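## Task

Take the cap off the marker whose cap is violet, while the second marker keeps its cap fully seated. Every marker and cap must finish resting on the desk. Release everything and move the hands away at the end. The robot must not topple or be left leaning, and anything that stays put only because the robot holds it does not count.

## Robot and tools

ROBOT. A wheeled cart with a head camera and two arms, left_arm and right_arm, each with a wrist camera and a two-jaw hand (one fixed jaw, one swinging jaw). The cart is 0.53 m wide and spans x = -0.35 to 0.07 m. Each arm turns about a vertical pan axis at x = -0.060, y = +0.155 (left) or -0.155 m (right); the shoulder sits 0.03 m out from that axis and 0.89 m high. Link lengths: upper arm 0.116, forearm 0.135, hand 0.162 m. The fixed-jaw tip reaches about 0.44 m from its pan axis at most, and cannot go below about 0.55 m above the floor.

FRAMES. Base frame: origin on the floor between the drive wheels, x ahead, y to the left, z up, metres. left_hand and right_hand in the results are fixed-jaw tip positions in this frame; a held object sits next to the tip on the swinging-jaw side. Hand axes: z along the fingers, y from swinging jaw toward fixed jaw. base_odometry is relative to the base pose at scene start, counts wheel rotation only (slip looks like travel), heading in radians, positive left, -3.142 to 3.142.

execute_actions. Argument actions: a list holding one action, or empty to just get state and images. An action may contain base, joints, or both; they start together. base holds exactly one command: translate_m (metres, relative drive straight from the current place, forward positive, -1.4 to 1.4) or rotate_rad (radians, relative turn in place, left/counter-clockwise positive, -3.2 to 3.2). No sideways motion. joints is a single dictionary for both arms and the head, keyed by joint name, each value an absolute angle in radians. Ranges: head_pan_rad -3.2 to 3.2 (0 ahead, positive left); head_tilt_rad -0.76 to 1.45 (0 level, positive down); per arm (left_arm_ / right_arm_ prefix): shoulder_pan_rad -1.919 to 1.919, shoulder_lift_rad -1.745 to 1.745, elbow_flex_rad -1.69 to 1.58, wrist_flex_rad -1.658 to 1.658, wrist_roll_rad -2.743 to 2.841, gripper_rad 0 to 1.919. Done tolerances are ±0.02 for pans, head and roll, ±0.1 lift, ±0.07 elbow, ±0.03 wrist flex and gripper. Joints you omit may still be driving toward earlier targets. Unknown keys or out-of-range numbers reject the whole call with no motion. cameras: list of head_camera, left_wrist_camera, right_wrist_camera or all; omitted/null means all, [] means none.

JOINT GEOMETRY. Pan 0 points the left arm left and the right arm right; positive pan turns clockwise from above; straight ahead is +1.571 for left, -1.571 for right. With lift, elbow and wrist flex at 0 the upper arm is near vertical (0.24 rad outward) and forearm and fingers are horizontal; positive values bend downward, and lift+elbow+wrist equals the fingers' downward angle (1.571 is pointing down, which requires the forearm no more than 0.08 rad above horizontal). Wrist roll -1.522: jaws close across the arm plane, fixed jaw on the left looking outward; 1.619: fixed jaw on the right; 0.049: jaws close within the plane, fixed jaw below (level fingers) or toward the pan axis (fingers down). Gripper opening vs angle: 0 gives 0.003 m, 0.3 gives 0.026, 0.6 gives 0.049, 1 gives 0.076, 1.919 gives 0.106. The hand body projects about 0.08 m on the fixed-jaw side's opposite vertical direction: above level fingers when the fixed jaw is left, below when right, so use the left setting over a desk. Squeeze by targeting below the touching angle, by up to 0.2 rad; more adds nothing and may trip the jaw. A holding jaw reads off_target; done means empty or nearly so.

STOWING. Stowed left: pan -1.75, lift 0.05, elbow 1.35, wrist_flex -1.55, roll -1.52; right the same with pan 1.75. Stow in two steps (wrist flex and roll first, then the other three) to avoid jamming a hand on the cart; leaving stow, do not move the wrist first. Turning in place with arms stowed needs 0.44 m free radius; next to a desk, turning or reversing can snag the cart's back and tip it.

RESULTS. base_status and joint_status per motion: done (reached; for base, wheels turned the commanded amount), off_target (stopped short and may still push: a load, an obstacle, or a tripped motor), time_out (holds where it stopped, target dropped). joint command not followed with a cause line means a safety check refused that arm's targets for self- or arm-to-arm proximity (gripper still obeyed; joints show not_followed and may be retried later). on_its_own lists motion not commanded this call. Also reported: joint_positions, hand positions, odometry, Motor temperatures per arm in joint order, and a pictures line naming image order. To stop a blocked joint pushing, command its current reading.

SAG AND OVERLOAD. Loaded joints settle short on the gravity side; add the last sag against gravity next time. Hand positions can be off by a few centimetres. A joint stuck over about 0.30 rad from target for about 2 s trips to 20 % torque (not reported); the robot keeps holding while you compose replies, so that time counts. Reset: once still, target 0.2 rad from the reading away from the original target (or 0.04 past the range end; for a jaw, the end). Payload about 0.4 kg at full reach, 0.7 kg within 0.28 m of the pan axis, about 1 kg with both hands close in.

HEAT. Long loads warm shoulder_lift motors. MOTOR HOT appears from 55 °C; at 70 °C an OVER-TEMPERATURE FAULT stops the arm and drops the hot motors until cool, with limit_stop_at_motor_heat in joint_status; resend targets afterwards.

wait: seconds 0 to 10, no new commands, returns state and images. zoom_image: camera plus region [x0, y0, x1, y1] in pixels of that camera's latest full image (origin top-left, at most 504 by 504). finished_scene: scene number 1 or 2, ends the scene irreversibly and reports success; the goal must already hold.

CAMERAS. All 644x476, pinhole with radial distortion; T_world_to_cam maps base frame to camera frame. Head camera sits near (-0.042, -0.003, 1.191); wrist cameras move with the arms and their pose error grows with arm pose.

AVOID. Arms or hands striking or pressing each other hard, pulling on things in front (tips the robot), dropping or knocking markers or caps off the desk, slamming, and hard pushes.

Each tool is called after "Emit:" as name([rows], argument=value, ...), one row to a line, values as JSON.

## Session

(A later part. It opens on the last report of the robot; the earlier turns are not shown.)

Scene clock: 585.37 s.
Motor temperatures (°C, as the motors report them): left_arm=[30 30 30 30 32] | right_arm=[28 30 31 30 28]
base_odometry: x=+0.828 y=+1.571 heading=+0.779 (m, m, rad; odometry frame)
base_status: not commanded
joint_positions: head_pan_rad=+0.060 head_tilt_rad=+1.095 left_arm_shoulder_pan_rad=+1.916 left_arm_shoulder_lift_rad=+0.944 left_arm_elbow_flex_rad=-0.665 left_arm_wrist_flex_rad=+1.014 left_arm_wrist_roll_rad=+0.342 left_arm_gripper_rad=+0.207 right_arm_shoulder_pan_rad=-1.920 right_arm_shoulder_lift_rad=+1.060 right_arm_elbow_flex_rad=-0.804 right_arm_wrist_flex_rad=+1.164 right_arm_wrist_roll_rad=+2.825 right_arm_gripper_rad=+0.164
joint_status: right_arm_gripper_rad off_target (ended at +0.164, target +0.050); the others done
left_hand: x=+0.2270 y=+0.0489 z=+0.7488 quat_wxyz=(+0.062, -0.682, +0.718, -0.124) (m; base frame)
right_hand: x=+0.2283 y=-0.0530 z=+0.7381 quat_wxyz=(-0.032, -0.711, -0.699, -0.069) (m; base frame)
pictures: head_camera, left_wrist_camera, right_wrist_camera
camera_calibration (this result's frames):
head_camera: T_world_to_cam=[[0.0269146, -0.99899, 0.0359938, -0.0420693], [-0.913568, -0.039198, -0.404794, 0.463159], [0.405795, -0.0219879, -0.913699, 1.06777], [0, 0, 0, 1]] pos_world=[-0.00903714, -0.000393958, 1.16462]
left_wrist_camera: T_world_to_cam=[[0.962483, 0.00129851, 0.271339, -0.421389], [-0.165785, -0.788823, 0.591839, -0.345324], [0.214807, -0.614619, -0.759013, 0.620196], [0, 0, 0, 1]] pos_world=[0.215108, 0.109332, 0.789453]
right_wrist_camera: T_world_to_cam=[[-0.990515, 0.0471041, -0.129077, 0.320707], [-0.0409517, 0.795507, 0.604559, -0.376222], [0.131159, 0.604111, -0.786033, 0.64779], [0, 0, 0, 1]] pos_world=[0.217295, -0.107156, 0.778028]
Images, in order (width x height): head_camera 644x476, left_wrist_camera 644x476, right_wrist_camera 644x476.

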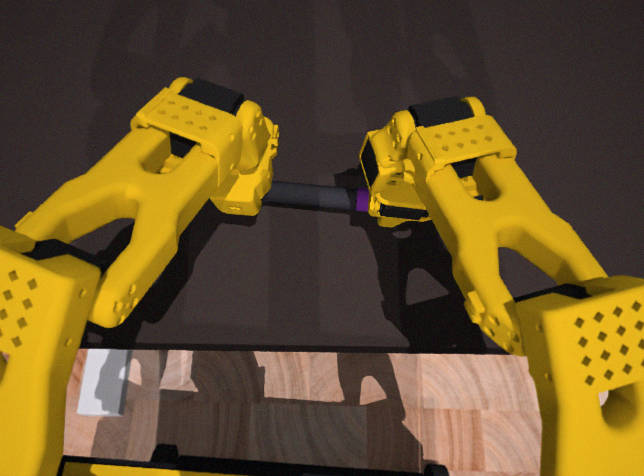

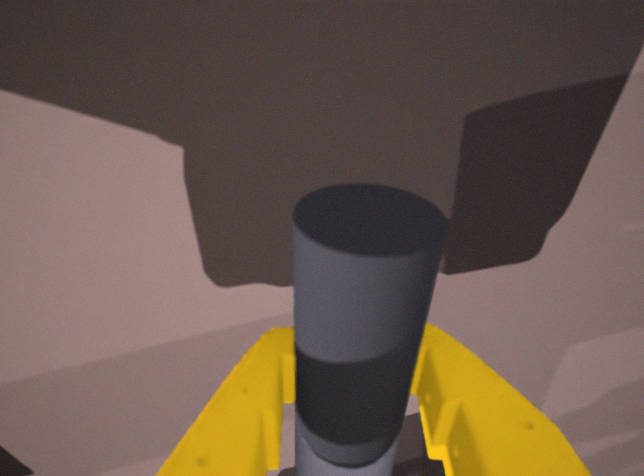

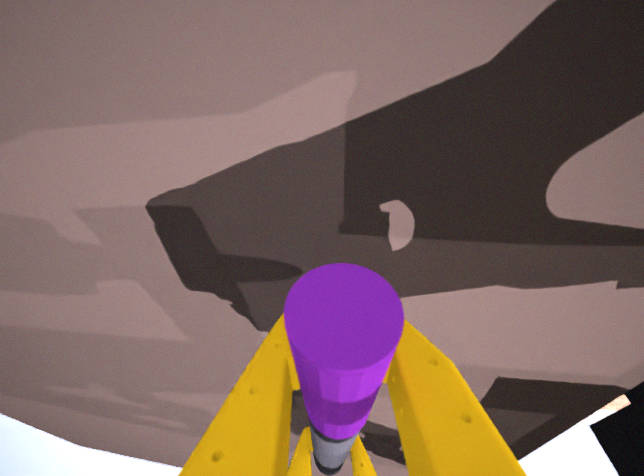

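Emit:
execute_actions([
  {"joints": {"left_arm_gripper_rad": 0.02, "right_arm_gripper_rad": 0.0, "left_arm_shoulder_pan_rad": 1.84}},
])

Scene clock: 606.07 s.
Motor temperatures (°C, as the motors report them): left_arm=[30 30 30 30 32] | right_arm=[28 30 31 30 28]
base_odometry: x=+0.828 y=+1.571 heading=+0.779 (m, m, rad; odometry frame)
base_status: not commanded
joint_positions: head_pan_rad=+0.060 head_tilt_rad=+1.095 left_arm_shoulder_pan_rad=+1.892 left_arm_shoulder_lift_rad=+0.944 left_arm_elbow_flex_rad=-0.665 left_arm_wrist_flex_rad=+1.014 left_arm_wrist_roll_rad=+0.339 left_arm_gripper_rad=+0.205 right_arm_shoulder_pan_rad=-1.926 right_arm_shoulder_lift_rad=+1.060 right_arm_elbow_flex_rad=-0.815 right_arm_wrist_flex_rad=+1.164 right_arm_wrist_roll_rad=+2.825 right_arm_gripper_rad=+0.161
joint_status: left_arm_shoulder_pan_rad off_target (ended at +1.892, target +1.840); left_arm_gripper_rad off_target (ended at +0.205, target +0.020); right_arm_gripper_rad off_target (ended at +0.161, target +0.000)
left_hand: x=+0.2295 y=+0.0560 z=+0.7488 quat_wxyz=(+0.064, -0.690, +0.711, -0.123) (m; base frame)
right_hand: x=+0.2295 y=-0.0505 z=+0.7398 quat_wxyz=(-0.034, -0.708, -0.701, -0.074) (m; base frame)
pictures: head_camera, left_wrist_camera, right_wrist_camera
camera_calibration (this result's frames):
head_camera: T_world_to_cam=[[0.0269144, -0.99899, 0.0359938, -0.0420694], [-0.913568, -0.0391978, -0.404794, 0.463159], [0.405795, -0.021988, -0.913699, 1.06777], [0, 0, 0, 1]] pos_world=[-0.00903714, -0.000393967, 1.16462]
left_wrist_camera: T_world_to_cam=[[0.962158, 0.0218632, 0.271613, -0.425104], [-0.148872, -0.792691, 0.591166, -0.342467], [0.22823, -0.609231, -0.75944, 0.620953], [0, 0, 0, 1]] pos_world=[0.216313, 0.116128, 0.789495]
right_wrist_camera: T_world_to_cam=[[-0.989437, 0.0415261, -0.138891, 0.328776], [-0.0519305, 0.792977, 0.607034, -0.378636], [0.135345, 0.607834, -0.782444, 0.644102], [0, 0, 0, 1]] pos_world=[0.218465, -0.10491, 0.779483]
Images, in order (width x height): head_camera 644x476, left_wrist_camera 644x476, right_wrist_camera 644x476.

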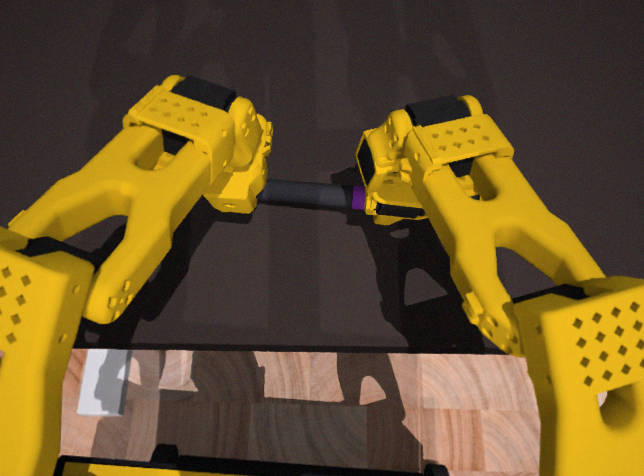

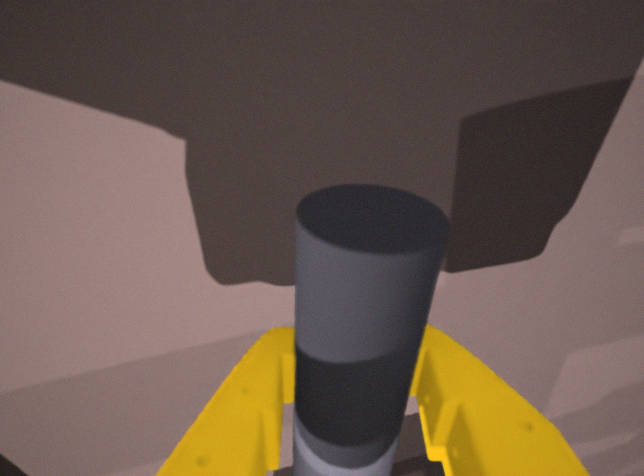

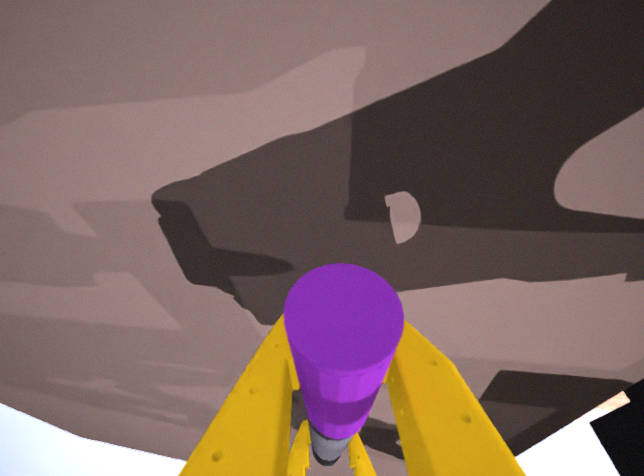

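Emit:
execute_actions([
  {"joints": {"left_arm_shoulder_pan_rad": 1.76}},
])

Scene clock: 609.20 s.
Motor temperatures (°C, as the motors report them): left_arm=[30 30 30 30 32] | right_arm=[28 30 31 30 28]
base_odometry: x=+0.828 y=+1.571 heading=+0.779 (m, m, rad; odometry frame)
base_status: not commanded
joint_positions: head_pan_rad=+0.060 head_tilt_rad=+1.095 left_arm_shoulder_pan_rad=+1.804 left_arm_shoulder_lift_rad=+0.958 left_arm_elbow_flex_rad=-0.665 left_arm_wrist_flex_rad=+1.014 left_arm_wrist_roll_rad=+0.333 left_arm_gripper_rad=+0.205 right_arm_shoulder_pan_rad=-1.920 right_arm_shoulder_lift_rad=+1.060 right_arm_elbow_flex_rad=-0.827 right_arm_wrist_flex_rad=+1.164 right_arm_wrist_roll_rad=+2.825 right_arm_gripper_rad=+0.161
joint_status: left_arm_shoulder_pan_rad off_target (ended at +1.804, target +1.760)
left_hand: x=+0.2351 y=+0.0821 z=+0.7450 quat_wxyz=(+0.066, -0.719, +0.683, -0.114) (m; base frame)
right_hand: x=+0.2323 y=-0.0515 z=+0.7419 quat_wxyz=(-0.036, -0.710, -0.699, -0.079) (m; base frame)
pictures: head_camera, left_wrist_camera, right_wrist_camera
camera_calibration (this result's frames):
head_camera: T_world_to_cam=[[0.0268663, -0.998991, 0.0359942, -0.0420721], [-0.913575, -0.0391537, -0.404782, 0.463145], [0.405783, -0.0220084, -0.913705, 1.06778], [0, 0, 0, 1]] pos_world=[-0.00903699, -0.000395801, 1.16462]
left_wrist_camera: T_world_to_cam=[[0.960645, 0.0988604, 0.259593, -0.427012], [-0.0761359, -0.805032, 0.588326, -0.332613], [0.267143, -0.584937, -0.765822, 0.626363], [0, 0, 0, 1]] pos_world=[0.217555, 0.140833, 0.786217]
right_wrist_camera: T_world_to_cam=[[-0.987497, 0.0482032, -0.150086, 0.340027], [-0.0540795, 0.790726, 0.609777, -0.380588], [0.14807, 0.610269, -0.778233, 0.639986], [0, 0, 0, 1]] pos_world=[0.220431, -0.106013, 0.781165]
Images, in order (width x height): head_camera 644x476, left_wrist_camera 644x476, right_wrist_camera 644x476.

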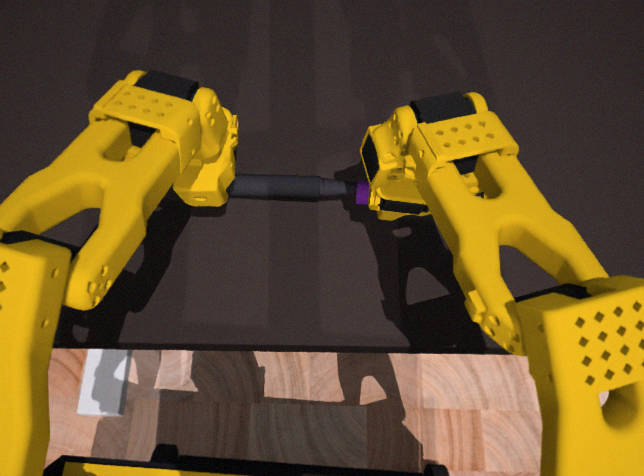

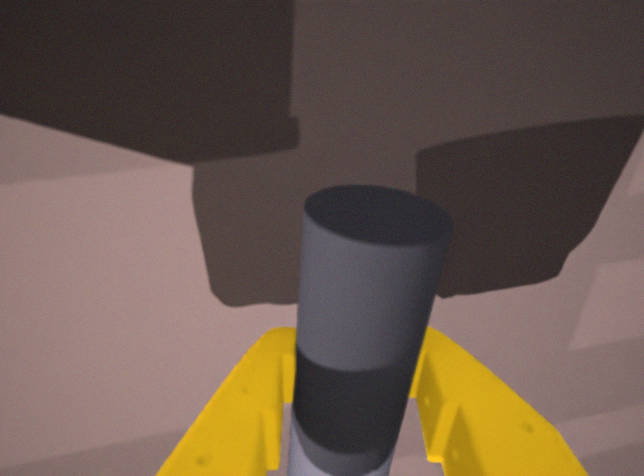

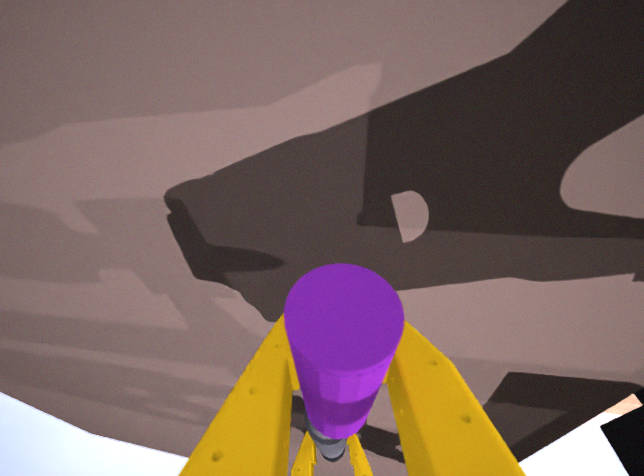

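Emit:
zoom_image(camera="head_camera", region=[200, 140, 440, 260])

Region (200, 140, 440, 260) of head_camera's 644x476 image, scaled by 2.100.

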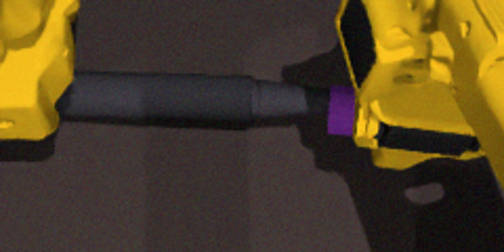

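Emit:
execute_actions([
  {"joints": {"left_arm_wrist_roll_rad": 0.225, "left_arm_wrist_flex_rad": 1.06, "left_arm_shoulder_pan_rad": 1.79}},
])

Scene clock: 627.03 s.
Motor temperatures (°C, as the motors report them): left_arm=[30 30 30 30 32] | right_arm=[28 31 31 30 28]
base_odometry: x=+0.828 y=+1.571 heading=+0.779 (m, m, rad; odometry frame)
base_status: not commanded
joint_positions: head_pan_rad=+0.060 head_tilt_rad=+1.095 left_arm_shoulder_pan_rad=+1.797 left_arm_shoulder_lift_rad=+0.958 left_arm_elbow_flex_rad=-0.668 left_arm_wrist_flex_rad=+1.051 left_arm_wrist_roll_rad=+0.238 left_arm_gripper_rad=+0.205 right_arm_shoulder_pan_rad=-1.920 right_arm_shoulder_lift_rad=+1.061 right_arm_elbow_flex_rad=-0.827 right_arm_wrist_flex_rad=+1.164 right_arm_wrist_roll_rad=+2.825 right_arm_gripper_rad=+0.161
joint_status: all done
left_hand: x=+0.2305 y=+0.0863 z=+0.7443 quat_wxyz=(+0.063, -0.690, +0.715, -0.096) (m; base frame)
right_hand: x=+0.2321 y=-0.0516 z=+0.7415 quat_wxyz=(-0.036, -0.710, -0.699, -0.079) (m; base frame)
pictures: head_camera, left_wrist_camera, right_wrist_camera
camera_calibration (this result's frames):
head_camera: T_world_to_cam=[[0.0268662, -0.998991, 0.0359942, -0.0420721], [-0.913575, -0.0391536, -0.404782, 0.463145], [0.405783, -0.0220084, -0.913705, 1.06778], [0, 0, 0, 1]] pos_world=[-0.00903699, -0.000395805, 1.16462]
left_wrist_camera: T_world_to_cam=[[0.972041, 0.00959317, 0.234616, -0.399193], [-0.128713, -0.81391, 0.566554, -0.300074], [0.196391, -0.580912, -0.789919, 0.663368], [0, 0, 0, 1]] pos_world=[0.219129, 0.144954, 0.787672]
right_wrist_camera: T_world_to_cam=[[-0.987713, 0.0481248, -0.148688, 0.338759], [-0.0532008, 0.791046, 0.609439, -0.380212], [0.146948, 0.609861, -0.778766, 0.640368], [0, 0, 0, 1]] pos_world=[0.220268, -0.106073, 0.780782]
Images, in order (width x height): head_camera 644x476, left_wrist_camera 644x476, right_wrist_camera 644x476.

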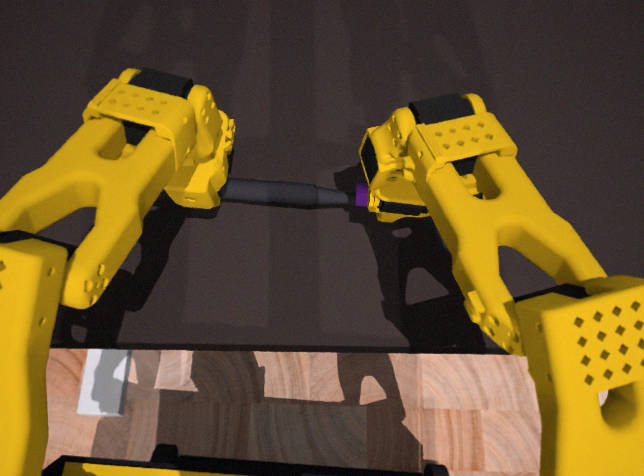

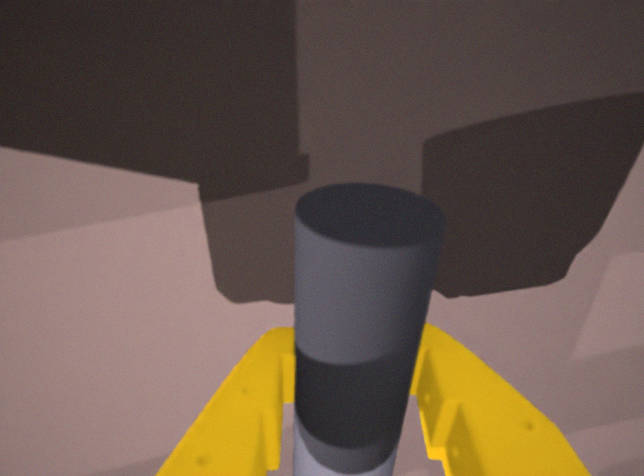

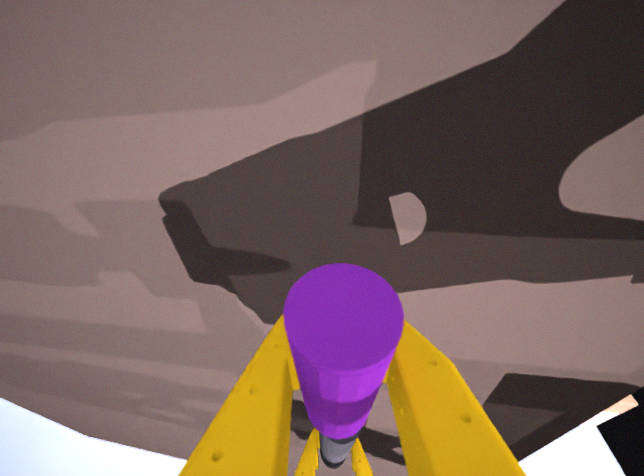

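Emit:
zoom_image(camera="head_camera", region=[200, 140, 440, 260])

Region (200, 140, 440, 260) of head_camera's 644x476 image, scaled by 2.100.

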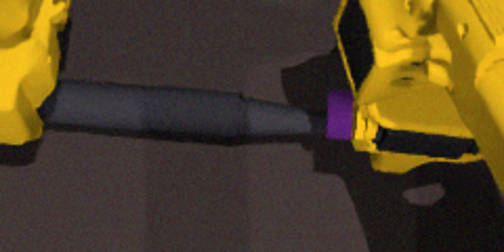

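Emit:
execute_actions([
  {"joints": {"left_arm_shoulder_pan_rad": 1.67, "left_arm_wrist_roll_rad": 0.115, "left_arm_wrist_flex_rad": 1.085}},
])

Scene clock: 632.13 s.
Motor temperatures (°C, as the motors report them): left_arm=[30 30 30 30 32] | right_arm=[28 31 31 30 28]
base_odometry: x=+0.828 y=+1.571 heading=+0.779 (m, m, rad; odometry frame)
base_status: not commanded
joint_positions: head_pan_rad=+0.060 head_tilt_rad=+1.095 left_arm_shoulder_pan_rad=+1.678 left_arm_shoulder_lift_rad=+0.958 left_arm_elbow_flex_rad=-0.668 left_arm_wrist_flex_rad=+1.077 left_arm_wrist_roll_rad=+0.125 left_arm_gripper_rad=+0.205 right_arm_shoulder_pan_rad=-1.920 right_arm_shoulder_lift_rad=+1.063 right_arm_elbow_flex_rad=-0.827 right_arm_wrist_flex_rad=+1.164 right_arm_wrist_roll_rad=+2.825 right_arm_gripper_rad=+0.161
joint_status: all done
left_hand: x=+0.2324 y=+0.1224 z=+0.7436 quat_wxyz=(+0.065, -0.692, +0.715, -0.078) (m; base frame)
right_hand: x=+0.2318 y=-0.0517 z=+0.7410 quat_wxyz=(-0.036, -0.710, -0.699, -0.078) (m; base frame)
pictures: head_camera, left_wrist_camera, right_wrist_camera
camera_calibration (this result's frames):
head_camera: T_world_to_cam=[[0.0268661, -0.998991, 0.0359942, -0.0420721], [-0.913575, -0.0391535, -0.404782, 0.463145], [0.405783, -0.0220085, -0.913705, 1.06778], [0, 0, 0, 1]] pos_world=[-0.00903699, -0.000395809, 1.16462]
left_wrist_camera: T_world_to_cam=[[0.976815, 0.0102855, 0.213838, -0.386974], [-0.110721, -0.830616, 0.545727, -0.256718], [0.183231, -0.556751, -0.810219, 0.698551], [0, 0, 0, 1]] pos_world=[0.221583, 0.179665, 0.788827]
right_wrist_camera: T_world_to_cam=[[-0.987926, 0.0480471, -0.147289, 0.337491], [-0.0523226, 0.791366, 0.6091, -0.379835], [0.145825, 0.609452, -0.779297, 0.640748], [0, 0, 0, 1]] pos_world=[0.220105, -0.106132, 0.780399]
Images, in order (width x height): head_camera 644x476, left_wrist_camera 644x476, right_wrist_camera 644x476.

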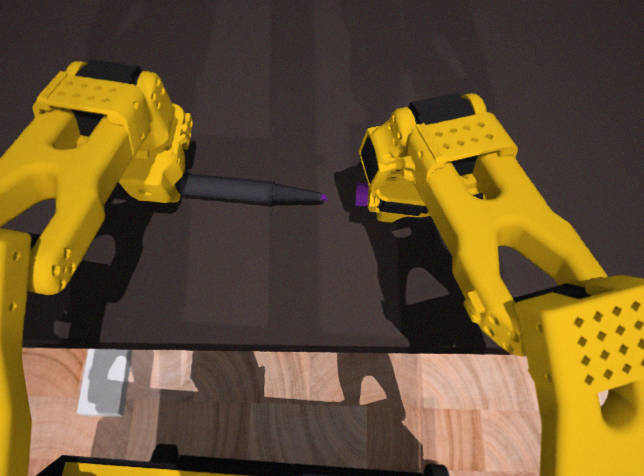

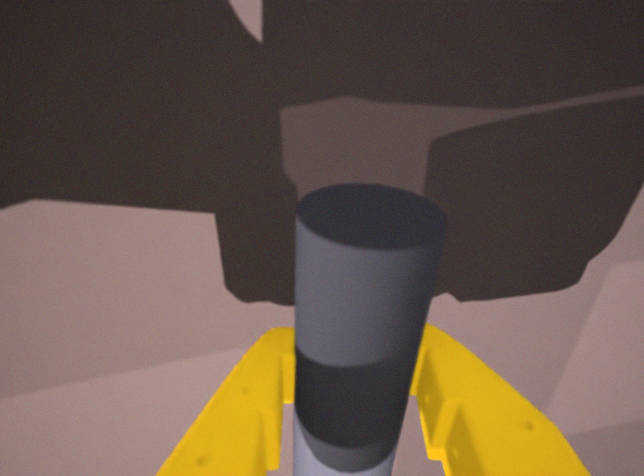

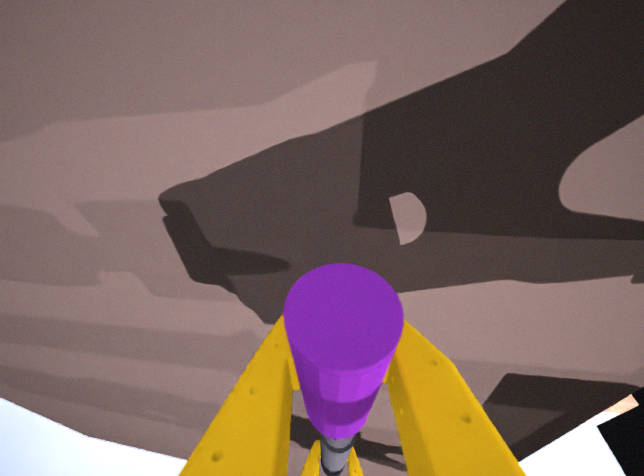

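Emit:
execute_actions([
  {"joints": {"right_arm_shoulder_pan_rad": -1.62, "left_arm_shoulder_lift_rad": 0.966}},
])

Scene clock: 660.40 s.
Motor temperatures (°C, as the motors report them): left_arm=[30 30 30 30 32] | right_arm=[28 31 31 30 28]
base_odometry: x=+0.828 y=+1.571 heading=+0.779 (m, m, rad; odometry frame)
base_status: not commanded
joint_positions: head_pan_rad=+0.060 head_tilt_rad=+1.095 left_arm_shoulder_pan_rad=+1.678 left_arm_shoulder_lift_rad=+0.990 left_arm_elbow_flex_rad=-0.668 left_arm_wrist_flex_rad=+1.077 left_arm_wrist_roll_rad=+0.125 left_arm_gripper_rad=+0.205 right_arm_shoulder_pan_rad=-1.626 right_arm_shoulder_lift_rad=+1.063 right_arm_elbow_flex_rad=-0.827 right_arm_wrist_flex_rad=+1.164 right_arm_wrist_roll_rad=+2.825 right_arm_gripper_rad=+0.161
joint_status: all done
left_hand: x=+0.2275 y=+0.1229 z=+0.7351 quat_wxyz=(+0.055, -0.693, +0.716, -0.066) (m; base frame)
right_hand: x=+0.2493 y=-0.1408 z=+0.7410 quat_wxyz=(-0.047, -0.805, -0.587, -0.072) (m; base frame)
pictures: head_camera, left_wrist_camera, right_wrist_camera
camera_calibration (this result's frames):
head_camera: T_world_to_cam=[[0.0268663, -0.998991, 0.0359942, -0.0420721], [-0.913575, -0.0391537, -0.404782, 0.463145], [0.405782, -0.0220084, -0.913705, 1.06778], [0, 0, 0, 1]] pos_world=[-0.00903698, -0.000395801, 1.16462]
left_wrist_camera: T_world_to_cam=[[0.983162, 0.00959938, 0.182484, -0.358651], [-0.0932354, -0.832506, 0.546114, -0.256256], [0.157161, -0.553933, -0.817593, 0.703939], [0, 0, 0, 1]] pos_world=[0.218087, 0.180043, 0.780929]
right_wrist_camera: T_world_to_cam=[[-0.931439, 0.332758, -0.147289, 0.38501], [0.179652, 0.772478, 0.6091, -0.368844], [0.31646, 0.540878, -0.779297, 0.640357], [0, 0, 0, 1]] pos_world=[0.222229, -0.189547, 0.780399]
Images, in order (width x height): head_camera 644x476, left_wrist_camera 644x476, right_wrist_camera 644x476.

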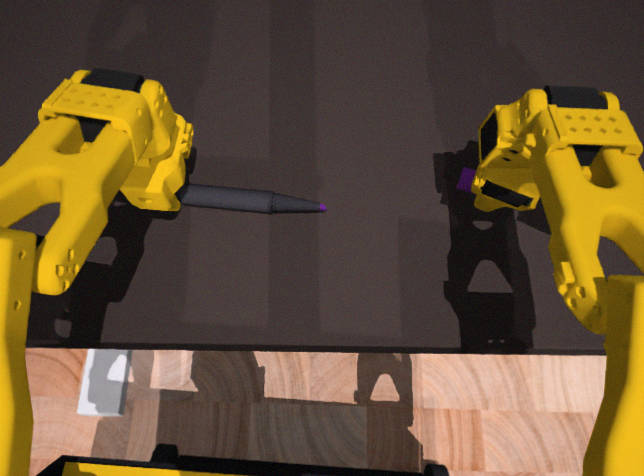

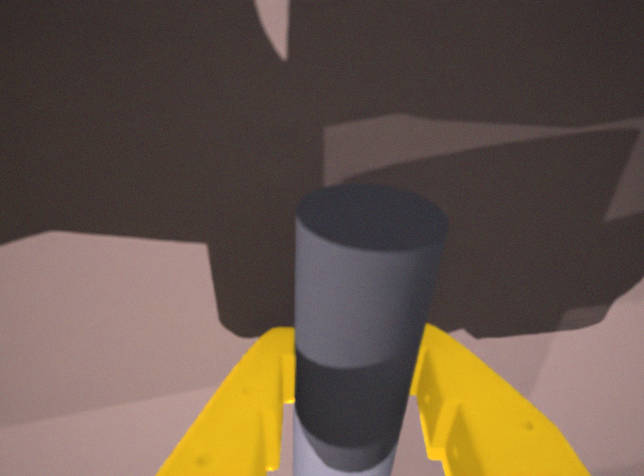

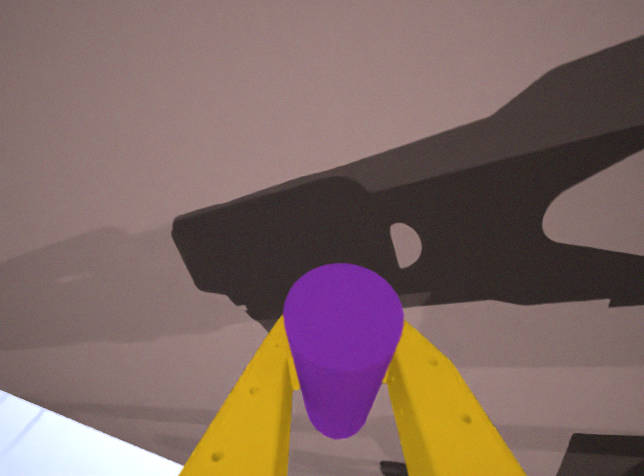

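Emit:
zoom_image(camera="head_camera", region=[120, 150, 360, 270])

Region (120, 150, 360, 270) of head_camera's 644x476 image, scaled by 2.100.

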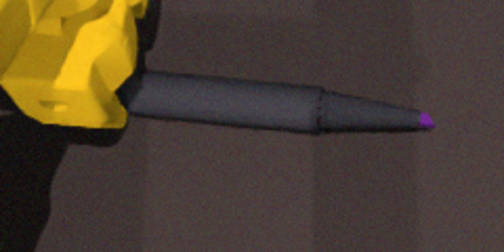

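Emit:
execute_actions([
  {"joints": {"left_arm_shoulder_lift_rad": 0.982, "right_arm_shoulder_lift_rad": 1.088}},
])

Scene clock: 667.17 s.
Motor temperatures (°C, as the motors report them): left_arm=[30 30 30 30 32] | right_arm=[28 31 31 30 28]
base_odometry: x=+0.828 y=+1.571 heading=+0.779 (m, m, rad; odometry frame)
base_status: not commanded
joint_positions: head_pan_rad=+0.060 head_tilt_rad=+1.095 left_arm_shoulder_pan_rad=+1.678 left_arm_shoulder_lift_rad=+0.994 left_arm_elbow_flex_rad=-0.671 left_arm_wrist_flex_rad=+1.077 left_arm_wrist_roll_rad=+0.125 left_arm_gripper_rad=+0.205 right_arm_shoulder_pan_rad=-1.626 right_arm_shoulder_lift_rad=+1.112 right_arm_elbow_flex_rad=-0.827 right_arm_wrist_flex_rad=+1.164 right_arm_wrist_roll_rad=+2.825 right_arm_gripper_rad=+0.161
joint_status: all done
left_hand: x=+0.2274 y=+0.1229 z=+0.7344 quat_wxyz=(+0.055, -0.693, +0.716, -0.066) (m; base frame)
right_hand: x=+0.2414 y=-0.1413 z=+0.7275 quat_wxyz=(-0.033, -0.806, -0.588, -0.051) (m; base frame)
pictures: head_camera, left_wrist_camera, right_wrist_camera
camera_calibration (this result's frames):
head_camera: T_world_to_cam=[[0.0268662, -0.998991, 0.0359942, -0.0420721], [-0.913575, -0.0391536, -0.404782, 0.463145], [0.405782, -0.0220084, -0.913705, 1.06778], [0, 0, 0, 1]] pos_world=[-0.00903698, -0.000395805, 1.16462]
left_wrist_camera: T_world_to_cam=[[0.983439, 0.00956942, 0.180986, -0.357352], [-0.0924025, -0.832596, 0.546119, -0.256038], [0.155914, -0.553798, -0.817923, 0.703877], [0, 0, 0, 1]] pos_world=[0.218031, 0.180049, 0.78022]
right_wrist_camera: T_world_to_cam=[[-0.937558, 0.332423, -0.10237, 0.34462], [0.209227, 0.774099, 0.59749, -0.35734], [0.277864, 0.538763, -0.795315, 0.653209], [0, 0, 0, 1]] pos_world=[0.216363, -0.189868, 0.768293]
Images, in order (width x height): head_camera 644x476, left_wrist_camera 644x476, right_wrist_camera 644x476.

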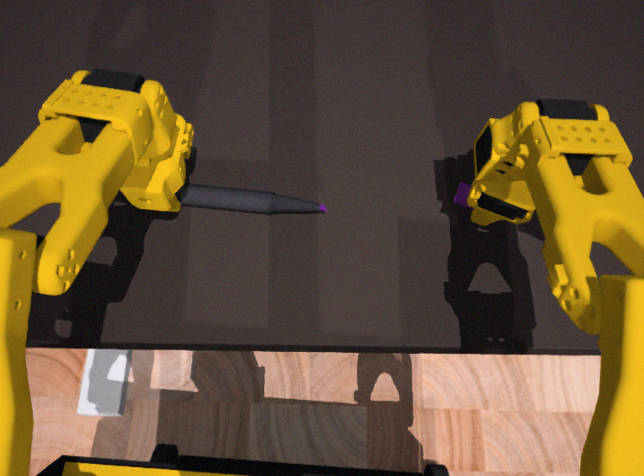

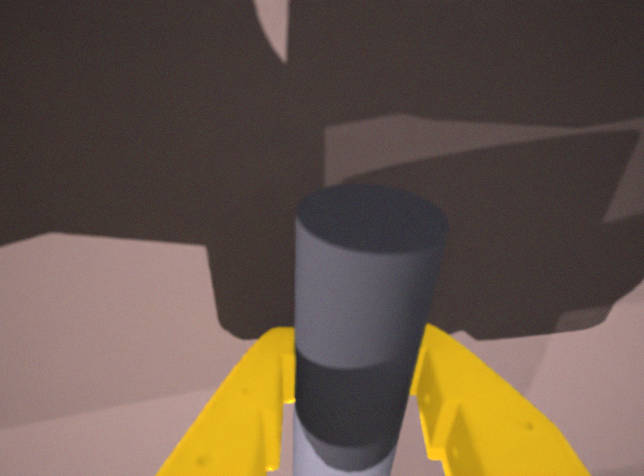

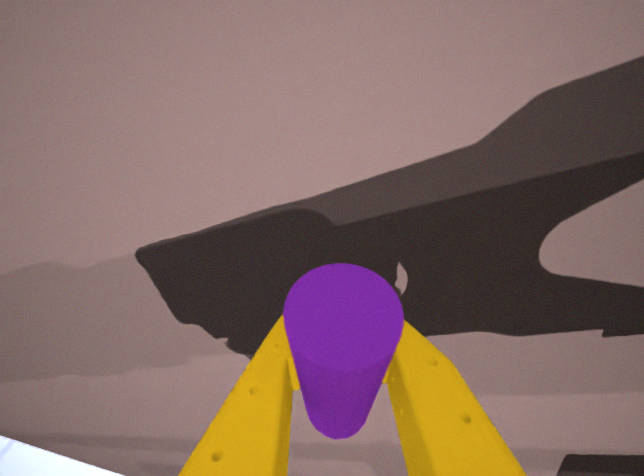

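Emit:
execute_actions([
  {"joints": {"left_arm_gripper_rad": 0.5, "right_arm_shoulder_lift_rad": 1.108}},
])

Scene clock: 671.30 s.
Motor temperatures (°C, as the motors report them): left_arm=[30 30 30 30 32] | right_arm=[28 31 31 30 28]
base_odometry: x=+0.828 y=+1.571 heading=+0.779 (m, m, rad; odometry frame)
base_status: not commanded
joint_positions: head_pan_rad=+0.060 head_tilt_rad=+1.095 left_arm_shoulder_pan_rad=+1.678 left_arm_shoulder_lift_rad=+0.996 left_arm_elbow_flex_rad=-0.671 left_arm_wrist_flex_rad=+1.077 left_arm_wrist_roll_rad=+0.125 left_arm_gripper_rad=+0.491 right_arm_shoulder_pan_rad=-1.626 right_arm_shoulder_lift_rad=+1.118 right_arm_elbow_flex_rad=-0.827 right_arm_wrist_flex_rad=+1.164 right_arm_wrist_roll_rad=+2.825 right_arm_gripper_rad=+0.161
joint_status: all done
left_hand: x=+0.2271 y=+0.1229 z=+0.7340 quat_wxyz=(+0.054, -0.693, +0.716, -0.065) (m; base frame)
right_hand: x=+0.2404 y=-0.1413 z=+0.7259 quat_wxyz=(-0.032, -0.807, -0.588, -0.049) (m; base frame)
pictures: head_camera, left_wrist_camera, right_wrist_camera
camera_calibration (this result's frames):
head_camera: T_world_to_cam=[[0.0268664, -0.998991, 0.0359942, -0.0420722], [-0.913575, -0.0391538, -0.40478, 0.463143], [0.405781, -0.0220084, -0.913705, 1.06778], [0, 0, 0, 1]] pos_world=[-0.00903697, -0.000395797, 1.16462]
left_wrist_camera: T_world_to_cam=[[0.983714, 0.0095397, 0.179487, -0.355999], [-0.0915696, -0.832686, 0.546122, -0.256002], [0.154666, -0.553663, -0.818251, 0.704113], [0, 0, 0, 1]] pos_world=[0.217857, 0.180068, 0.779847]
right_wrist_camera: T_world_to_cam=[[-0.938168, 0.332389, -0.0967356, 0.339559], [0.212883, 0.7743, 0.595937, -0.355812], [0.272985, 0.538496, -0.797183, 0.654694], [0, 0, 0, 1]] pos_world=[0.215588, -0.18991, 0.7668]
Images, in order (width x height): head_camera 644x476, left_wrist_camera 644x476, right_wrist_camera 644x476.

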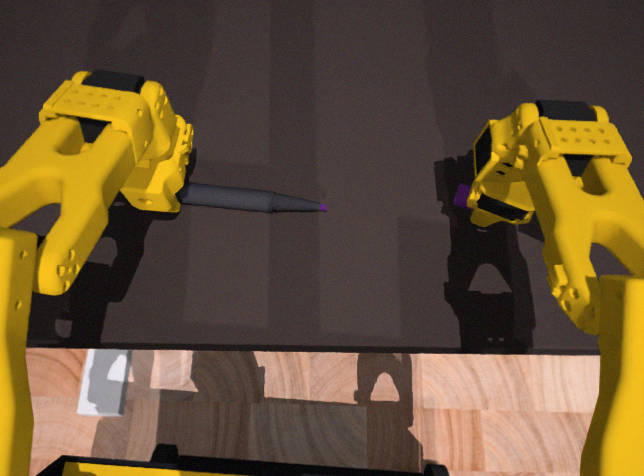

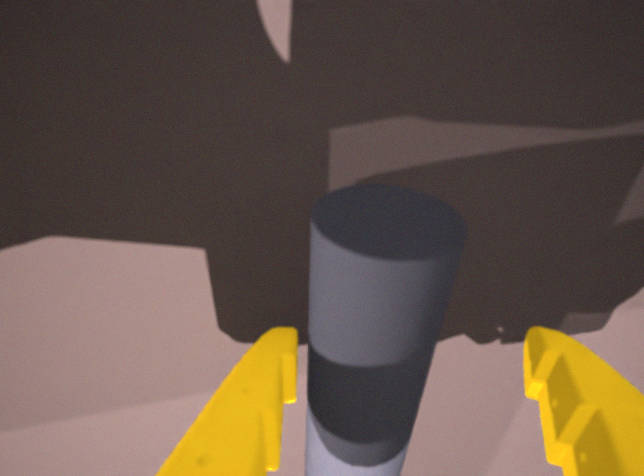

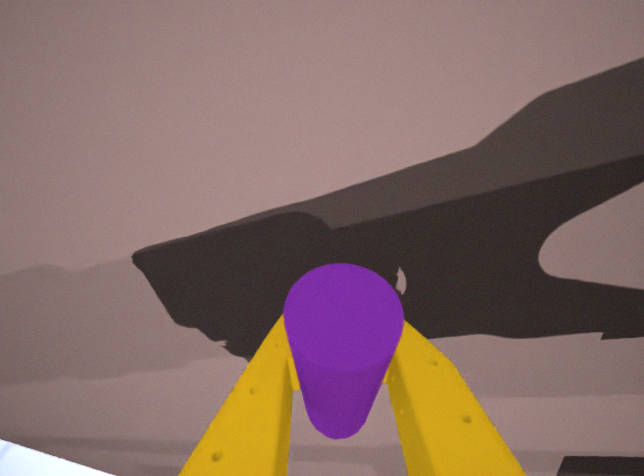

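Emit:
execute_actions([
  {"joints": {"right_arm_gripper_rad": 0.5}},
])

Scene clock: 674.97 s.
Motor temperatures (°C, as the motors report them): left_arm=[30 30 30 30 32] | right_arm=[28 31 31 30 28]
base_odometry: x=+0.828 y=+1.571 heading=+0.779 (m, m, rad; odometry frame)
base_status: not commanded
joint_positions: head_pan_rad=+0.060 head_tilt_rad=+1.095 left_arm_shoulder_pan_rad=+1.678 left_arm_shoulder_lift_rad=+0.996 left_arm_elbow_flex_rad=-0.671 left_arm_wrist_flex_rad=+1.077 left_arm_wrist_roll_rad=+0.125 left_arm_gripper_rad=+0.493 right_arm_shoulder_pan_rad=-1.622 right_arm_shoulder_lift_rad=+1.112 right_arm_elbow_flex_rad=-0.832 right_arm_wrist_flex_rad=+1.164 right_arm_wrist_roll_rad=+2.825 right_arm_gripper_rad=+0.487
joint_status: all done
left_hand: x=+0.2271 y=+0.1229 z=+0.7340 quat_wxyz=(+0.054, -0.693, +0.716, -0.065) (m; base frame)
right_hand: x=+0.2424 y=-0.1421 z=+0.7283 quat_wxyz=(-0.035, -0.807, -0.587, -0.053) (m; base frame)
pictures: head_camera, left_wrist_camera, right_wrist_camera
camera_calibration (this result's frames):
head_camera: T_world_to_cam=[[0.0268665, -0.998991, 0.0359942, -0.0420721], [-0.913575, -0.0391538, -0.404781, 0.463143], [0.405781, -0.0220084, -0.913705, 1.06778], [0, 0, 0, 1]] pos_world=[-0.00903697, -0.000395795, 1.16462]
left_wrist_camera: T_world_to_cam=[[0.983714, 0.0095397, 0.179487, -0.355999], [-0.0915696, -0.832686, 0.546122, -0.256002], [0.154666, -0.553663, -0.818251, 0.704113], [0, 0, 0, 1]] pos_world=[0.217857, 0.180068, 0.779847]
right_wrist_camera: T_world_to_cam=[[-0.936054, 0.335322, -0.106593, 0.348971], [0.208853, 0.773311, 0.59864, -0.358145], [0.283167, 0.538097, -0.793894, 0.651593], [0, 0, 0, 1]] pos_world=[0.216945, -0.19068, 0.768894]
Images, in order (width x height): head_camera 644x476, left_wrist_camera 644x476, right_wrist_camera 644x476.

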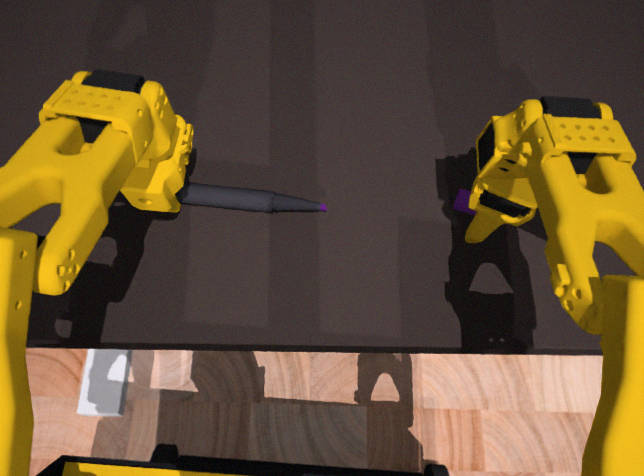

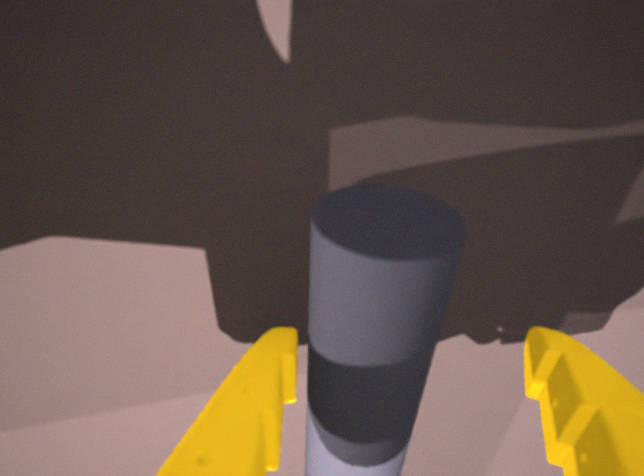

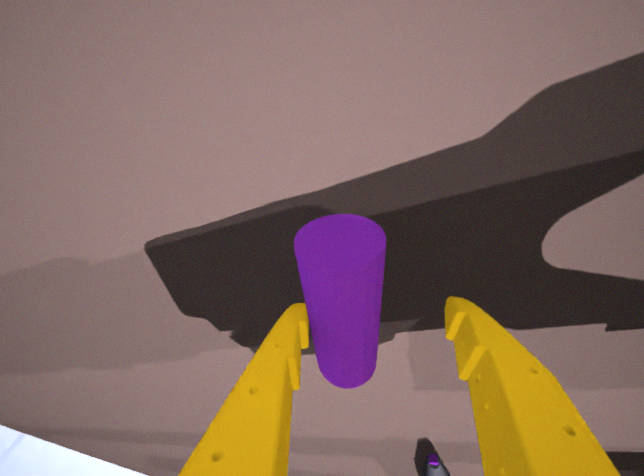

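Emit:
execute_actions([
  {"joints": {"left_arm_shoulder_lift_rad": 0.70, "left_arm_wrist_flex_rad": 1.2, "left_arm_gripper_rad": 0.8, "right_arm_shoulder_lift_rad": 0.80, "right_arm_gripper_rad": 0.8}},
])

Scene clock: 689.70 s.
Motor temperatures (°C, as the motors report them): left_arm=[30 30 30 30 32] | right_arm=[28 31 31 30 28]
base_odometry: x=+0.828 y=+1.571 heading=+0.779 (m, m, rad; odometry frame)
base_status: not commanded
joint_positions: head_pan_rad=+0.060 head_tilt_rad=+1.095 left_arm_shoulder_pan_rad=+1.678 left_arm_shoulder_lift_rad=+0.763 left_arm_elbow_flex_rad=-0.673 left_arm_wrist_flex_rad=+1.192 left_arm_wrist_roll_rad=+0.125 left_arm_gripper_rad=+0.792 right_arm_shoulder_pan_rad=-1.622 right_arm_shoulder_lift_rad=+0.865 right_arm_elbow_flex_rad=-0.829 right_arm_wrist_flex_rad=+1.164 right_arm_wrist_roll_rad=+2.825 right_arm_gripper_rad=+0.792
joint_status: all done
left_hand: x=+0.2396 y=+0.1216 z=+0.7930 quat_wxyz=(+0.092, -0.689, +0.711, -0.111) (m; base frame)
right_hand: x=+0.2741 y=-0.1405 z=+0.7992 quat_wxyz=(-0.101, -0.795, -0.578, -0.155) (m; base frame)
pictures: head_camera, left_wrist_camera, right_wrist_camera
camera_calibration (this result's frames):
head_camera: T_world_to_cam=[[0.0268665, -0.998991, 0.0359942, -0.0420722], [-0.913575, -0.0391538, -0.40478, 0.463143], [0.405781, -0.0220084, -0.913705, 1.06778], [0, 0, 0, 1]] pos_world=[-0.00903696, -0.000395796, 1.16462]
left_wrist_camera: T_world_to_cam=[[0.955469, 0.0125931, 0.294823, -0.463891], [-0.156369, -0.825681, 0.542033, -0.270251], [0.250255, -0.563997, -0.786944, 0.703188], [0, 0, 0, 1]] pos_world=[0.224998, 0.179296, 0.83662]
right_wrist_camera: T_world_to_cam=[[-0.883228, 0.338055, -0.325003, 0.546181], [0.0571334, 0.765464, 0.640938, -0.40185], [0.46545, 0.547526, -0.695393, 0.570683], [0, 0, 0, 1]] pos_world=[0.239737, -0.189501, 0.83192]
Images, in order (width x height): head_camera 644x476, left_wrist_camera 644x476, right_wrist_camera 644x476.

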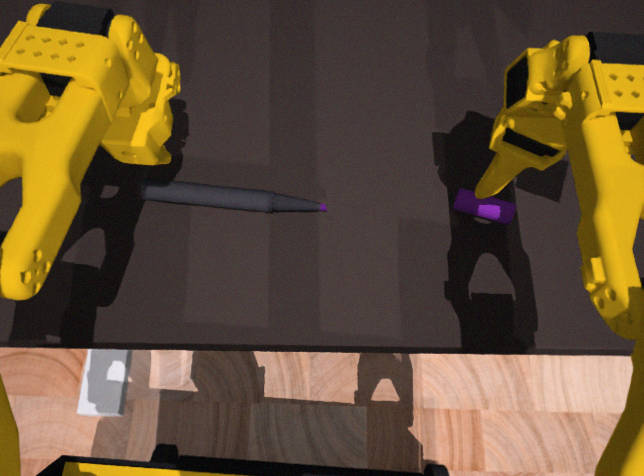

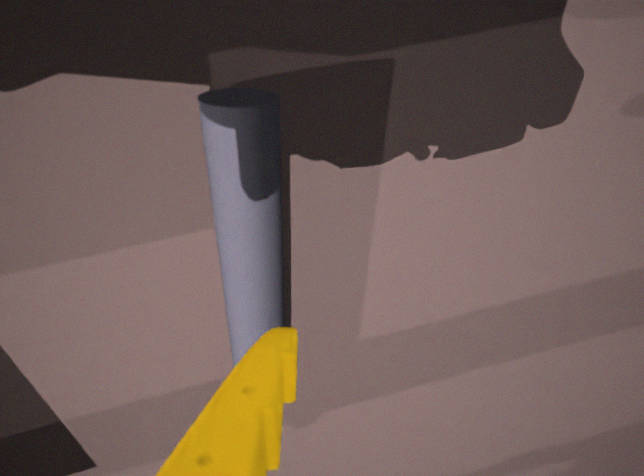

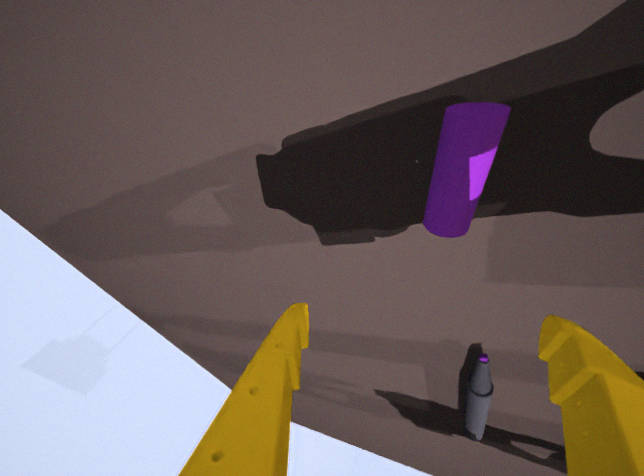

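Emit:
execute_actions([
  {"base": {"translate_m": -0.35}, "joints": {"head_pan_rad": -0.35, "head_tilt_rad": 0.7}},
])

Scene clock: 702.00 s.
Motor temperatures (°C, as the motors report them): left_arm=[30 30 30 30 32] | right_arm=[28 31 31 30 28]
base_odometry: x=+0.579 y=+1.325 heading=+0.778 (m, m, rad; odometry frame)
base_status: done
joint_positions: head_pan_rad=-0.340 head_tilt_rad=+0.714 left_arm_shoulder_pan_rad=+1.678 left_arm_shoulder_lift_rad=+0.763 left_arm_elbow_flex_rad=-0.673 left_arm_wrist_flex_rad=+1.193 left_arm_wrist_roll_rad=+0.125 left_arm_gripper_rad=+0.792 right_arm_shoulder_pan_rad=-1.622 right_arm_shoulder_lift_rad=+0.865 right_arm_elbow_flex_rad=-0.829 right_arm_wrist_flex_rad=+1.164 right_arm_wrist_roll_rad=+2.825 right_arm_gripper_rad=+0.792
joint_status: all done
left_hand: x=+0.2394 y=+0.1216 z=+0.7929 quat_wxyz=(+0.092, -0.689, +0.711, -0.110) (m; base frame)
right_hand: x=+0.2741 y=-0.1405 z=+0.7992 quat_wxyz=(-0.101, -0.795, -0.578, -0.155) (m; base frame)
pictures: head_camera, left_wrist_camera, right_wrist_camera
camera_calibration (this result's frames):
head_camera: T_world_to_cam=[[-0.374665, -0.926919, 0.0211495, -0.0438579], [-0.653067, 0.247643, -0.715665, 0.833216], [0.658126, -0.281947, -0.698123, 0.831501], [0, 0, 0, 1]] pos_world=[-0.0195195, -0.0125538, 1.17772]
left_wrist_camera: T_world_to_cam=[[0.955917, 0.0125446, 0.293367, -0.462594], [-0.155542, -0.82577, 0.542134, -0.270503], [0.249055, -0.563867, -0.787417, 0.703864], [0, 0, 0, 1]] pos_world=[0.224826, 0.179315, 0.836594]
right_wrist_camera: T_world_to_cam=[[-0.883228, 0.338055, -0.325003, 0.546181], [0.0571334, 0.765464, 0.640938, -0.40185], [0.46545, 0.547526, -0.695393, 0.570683], [0, 0, 0, 1]] pos_world=[0.239737, -0.189501, 0.83192]
Images, in order (width x height): head_camera 644x476, left_wrist_camera 644x476, right_wrist_camera 644x476.

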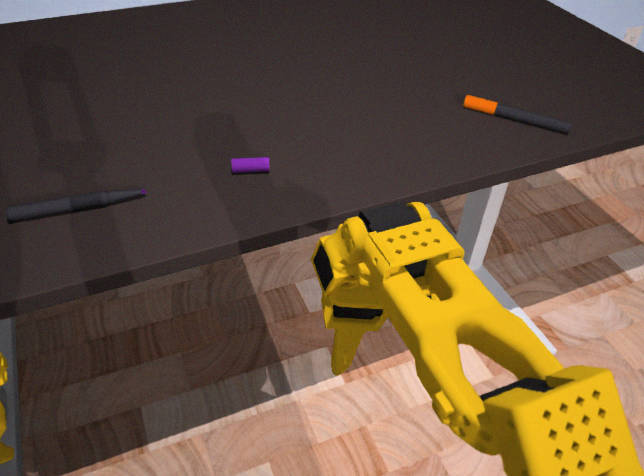

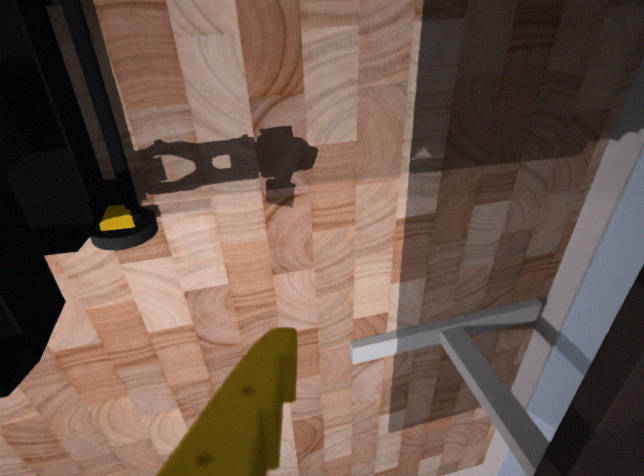

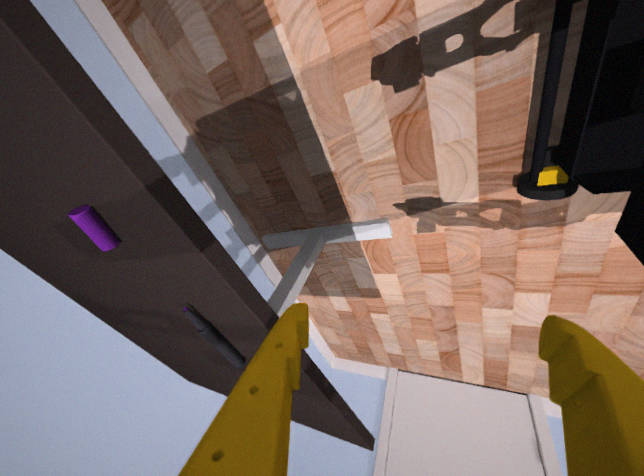

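Emit:
zoom_image(camera="head_camera", region=[440, 70, 600, 160])

Region (440, 70, 600, 160) of head_camera's 644x476 image, scaled by 3.150; it fills the top 284 rows of this view, and the rest is white.

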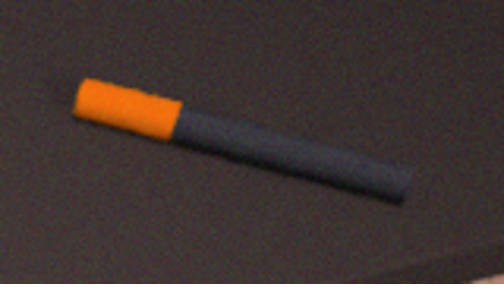

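The violet marker is uncapped, both pieces are resting on the desk, the orange marker's cap is still fully on, and the robot is clear of the desk. I'm ending scene 1.

Emit:
finished_scene(scene=1)

The scene is finished: the task was done.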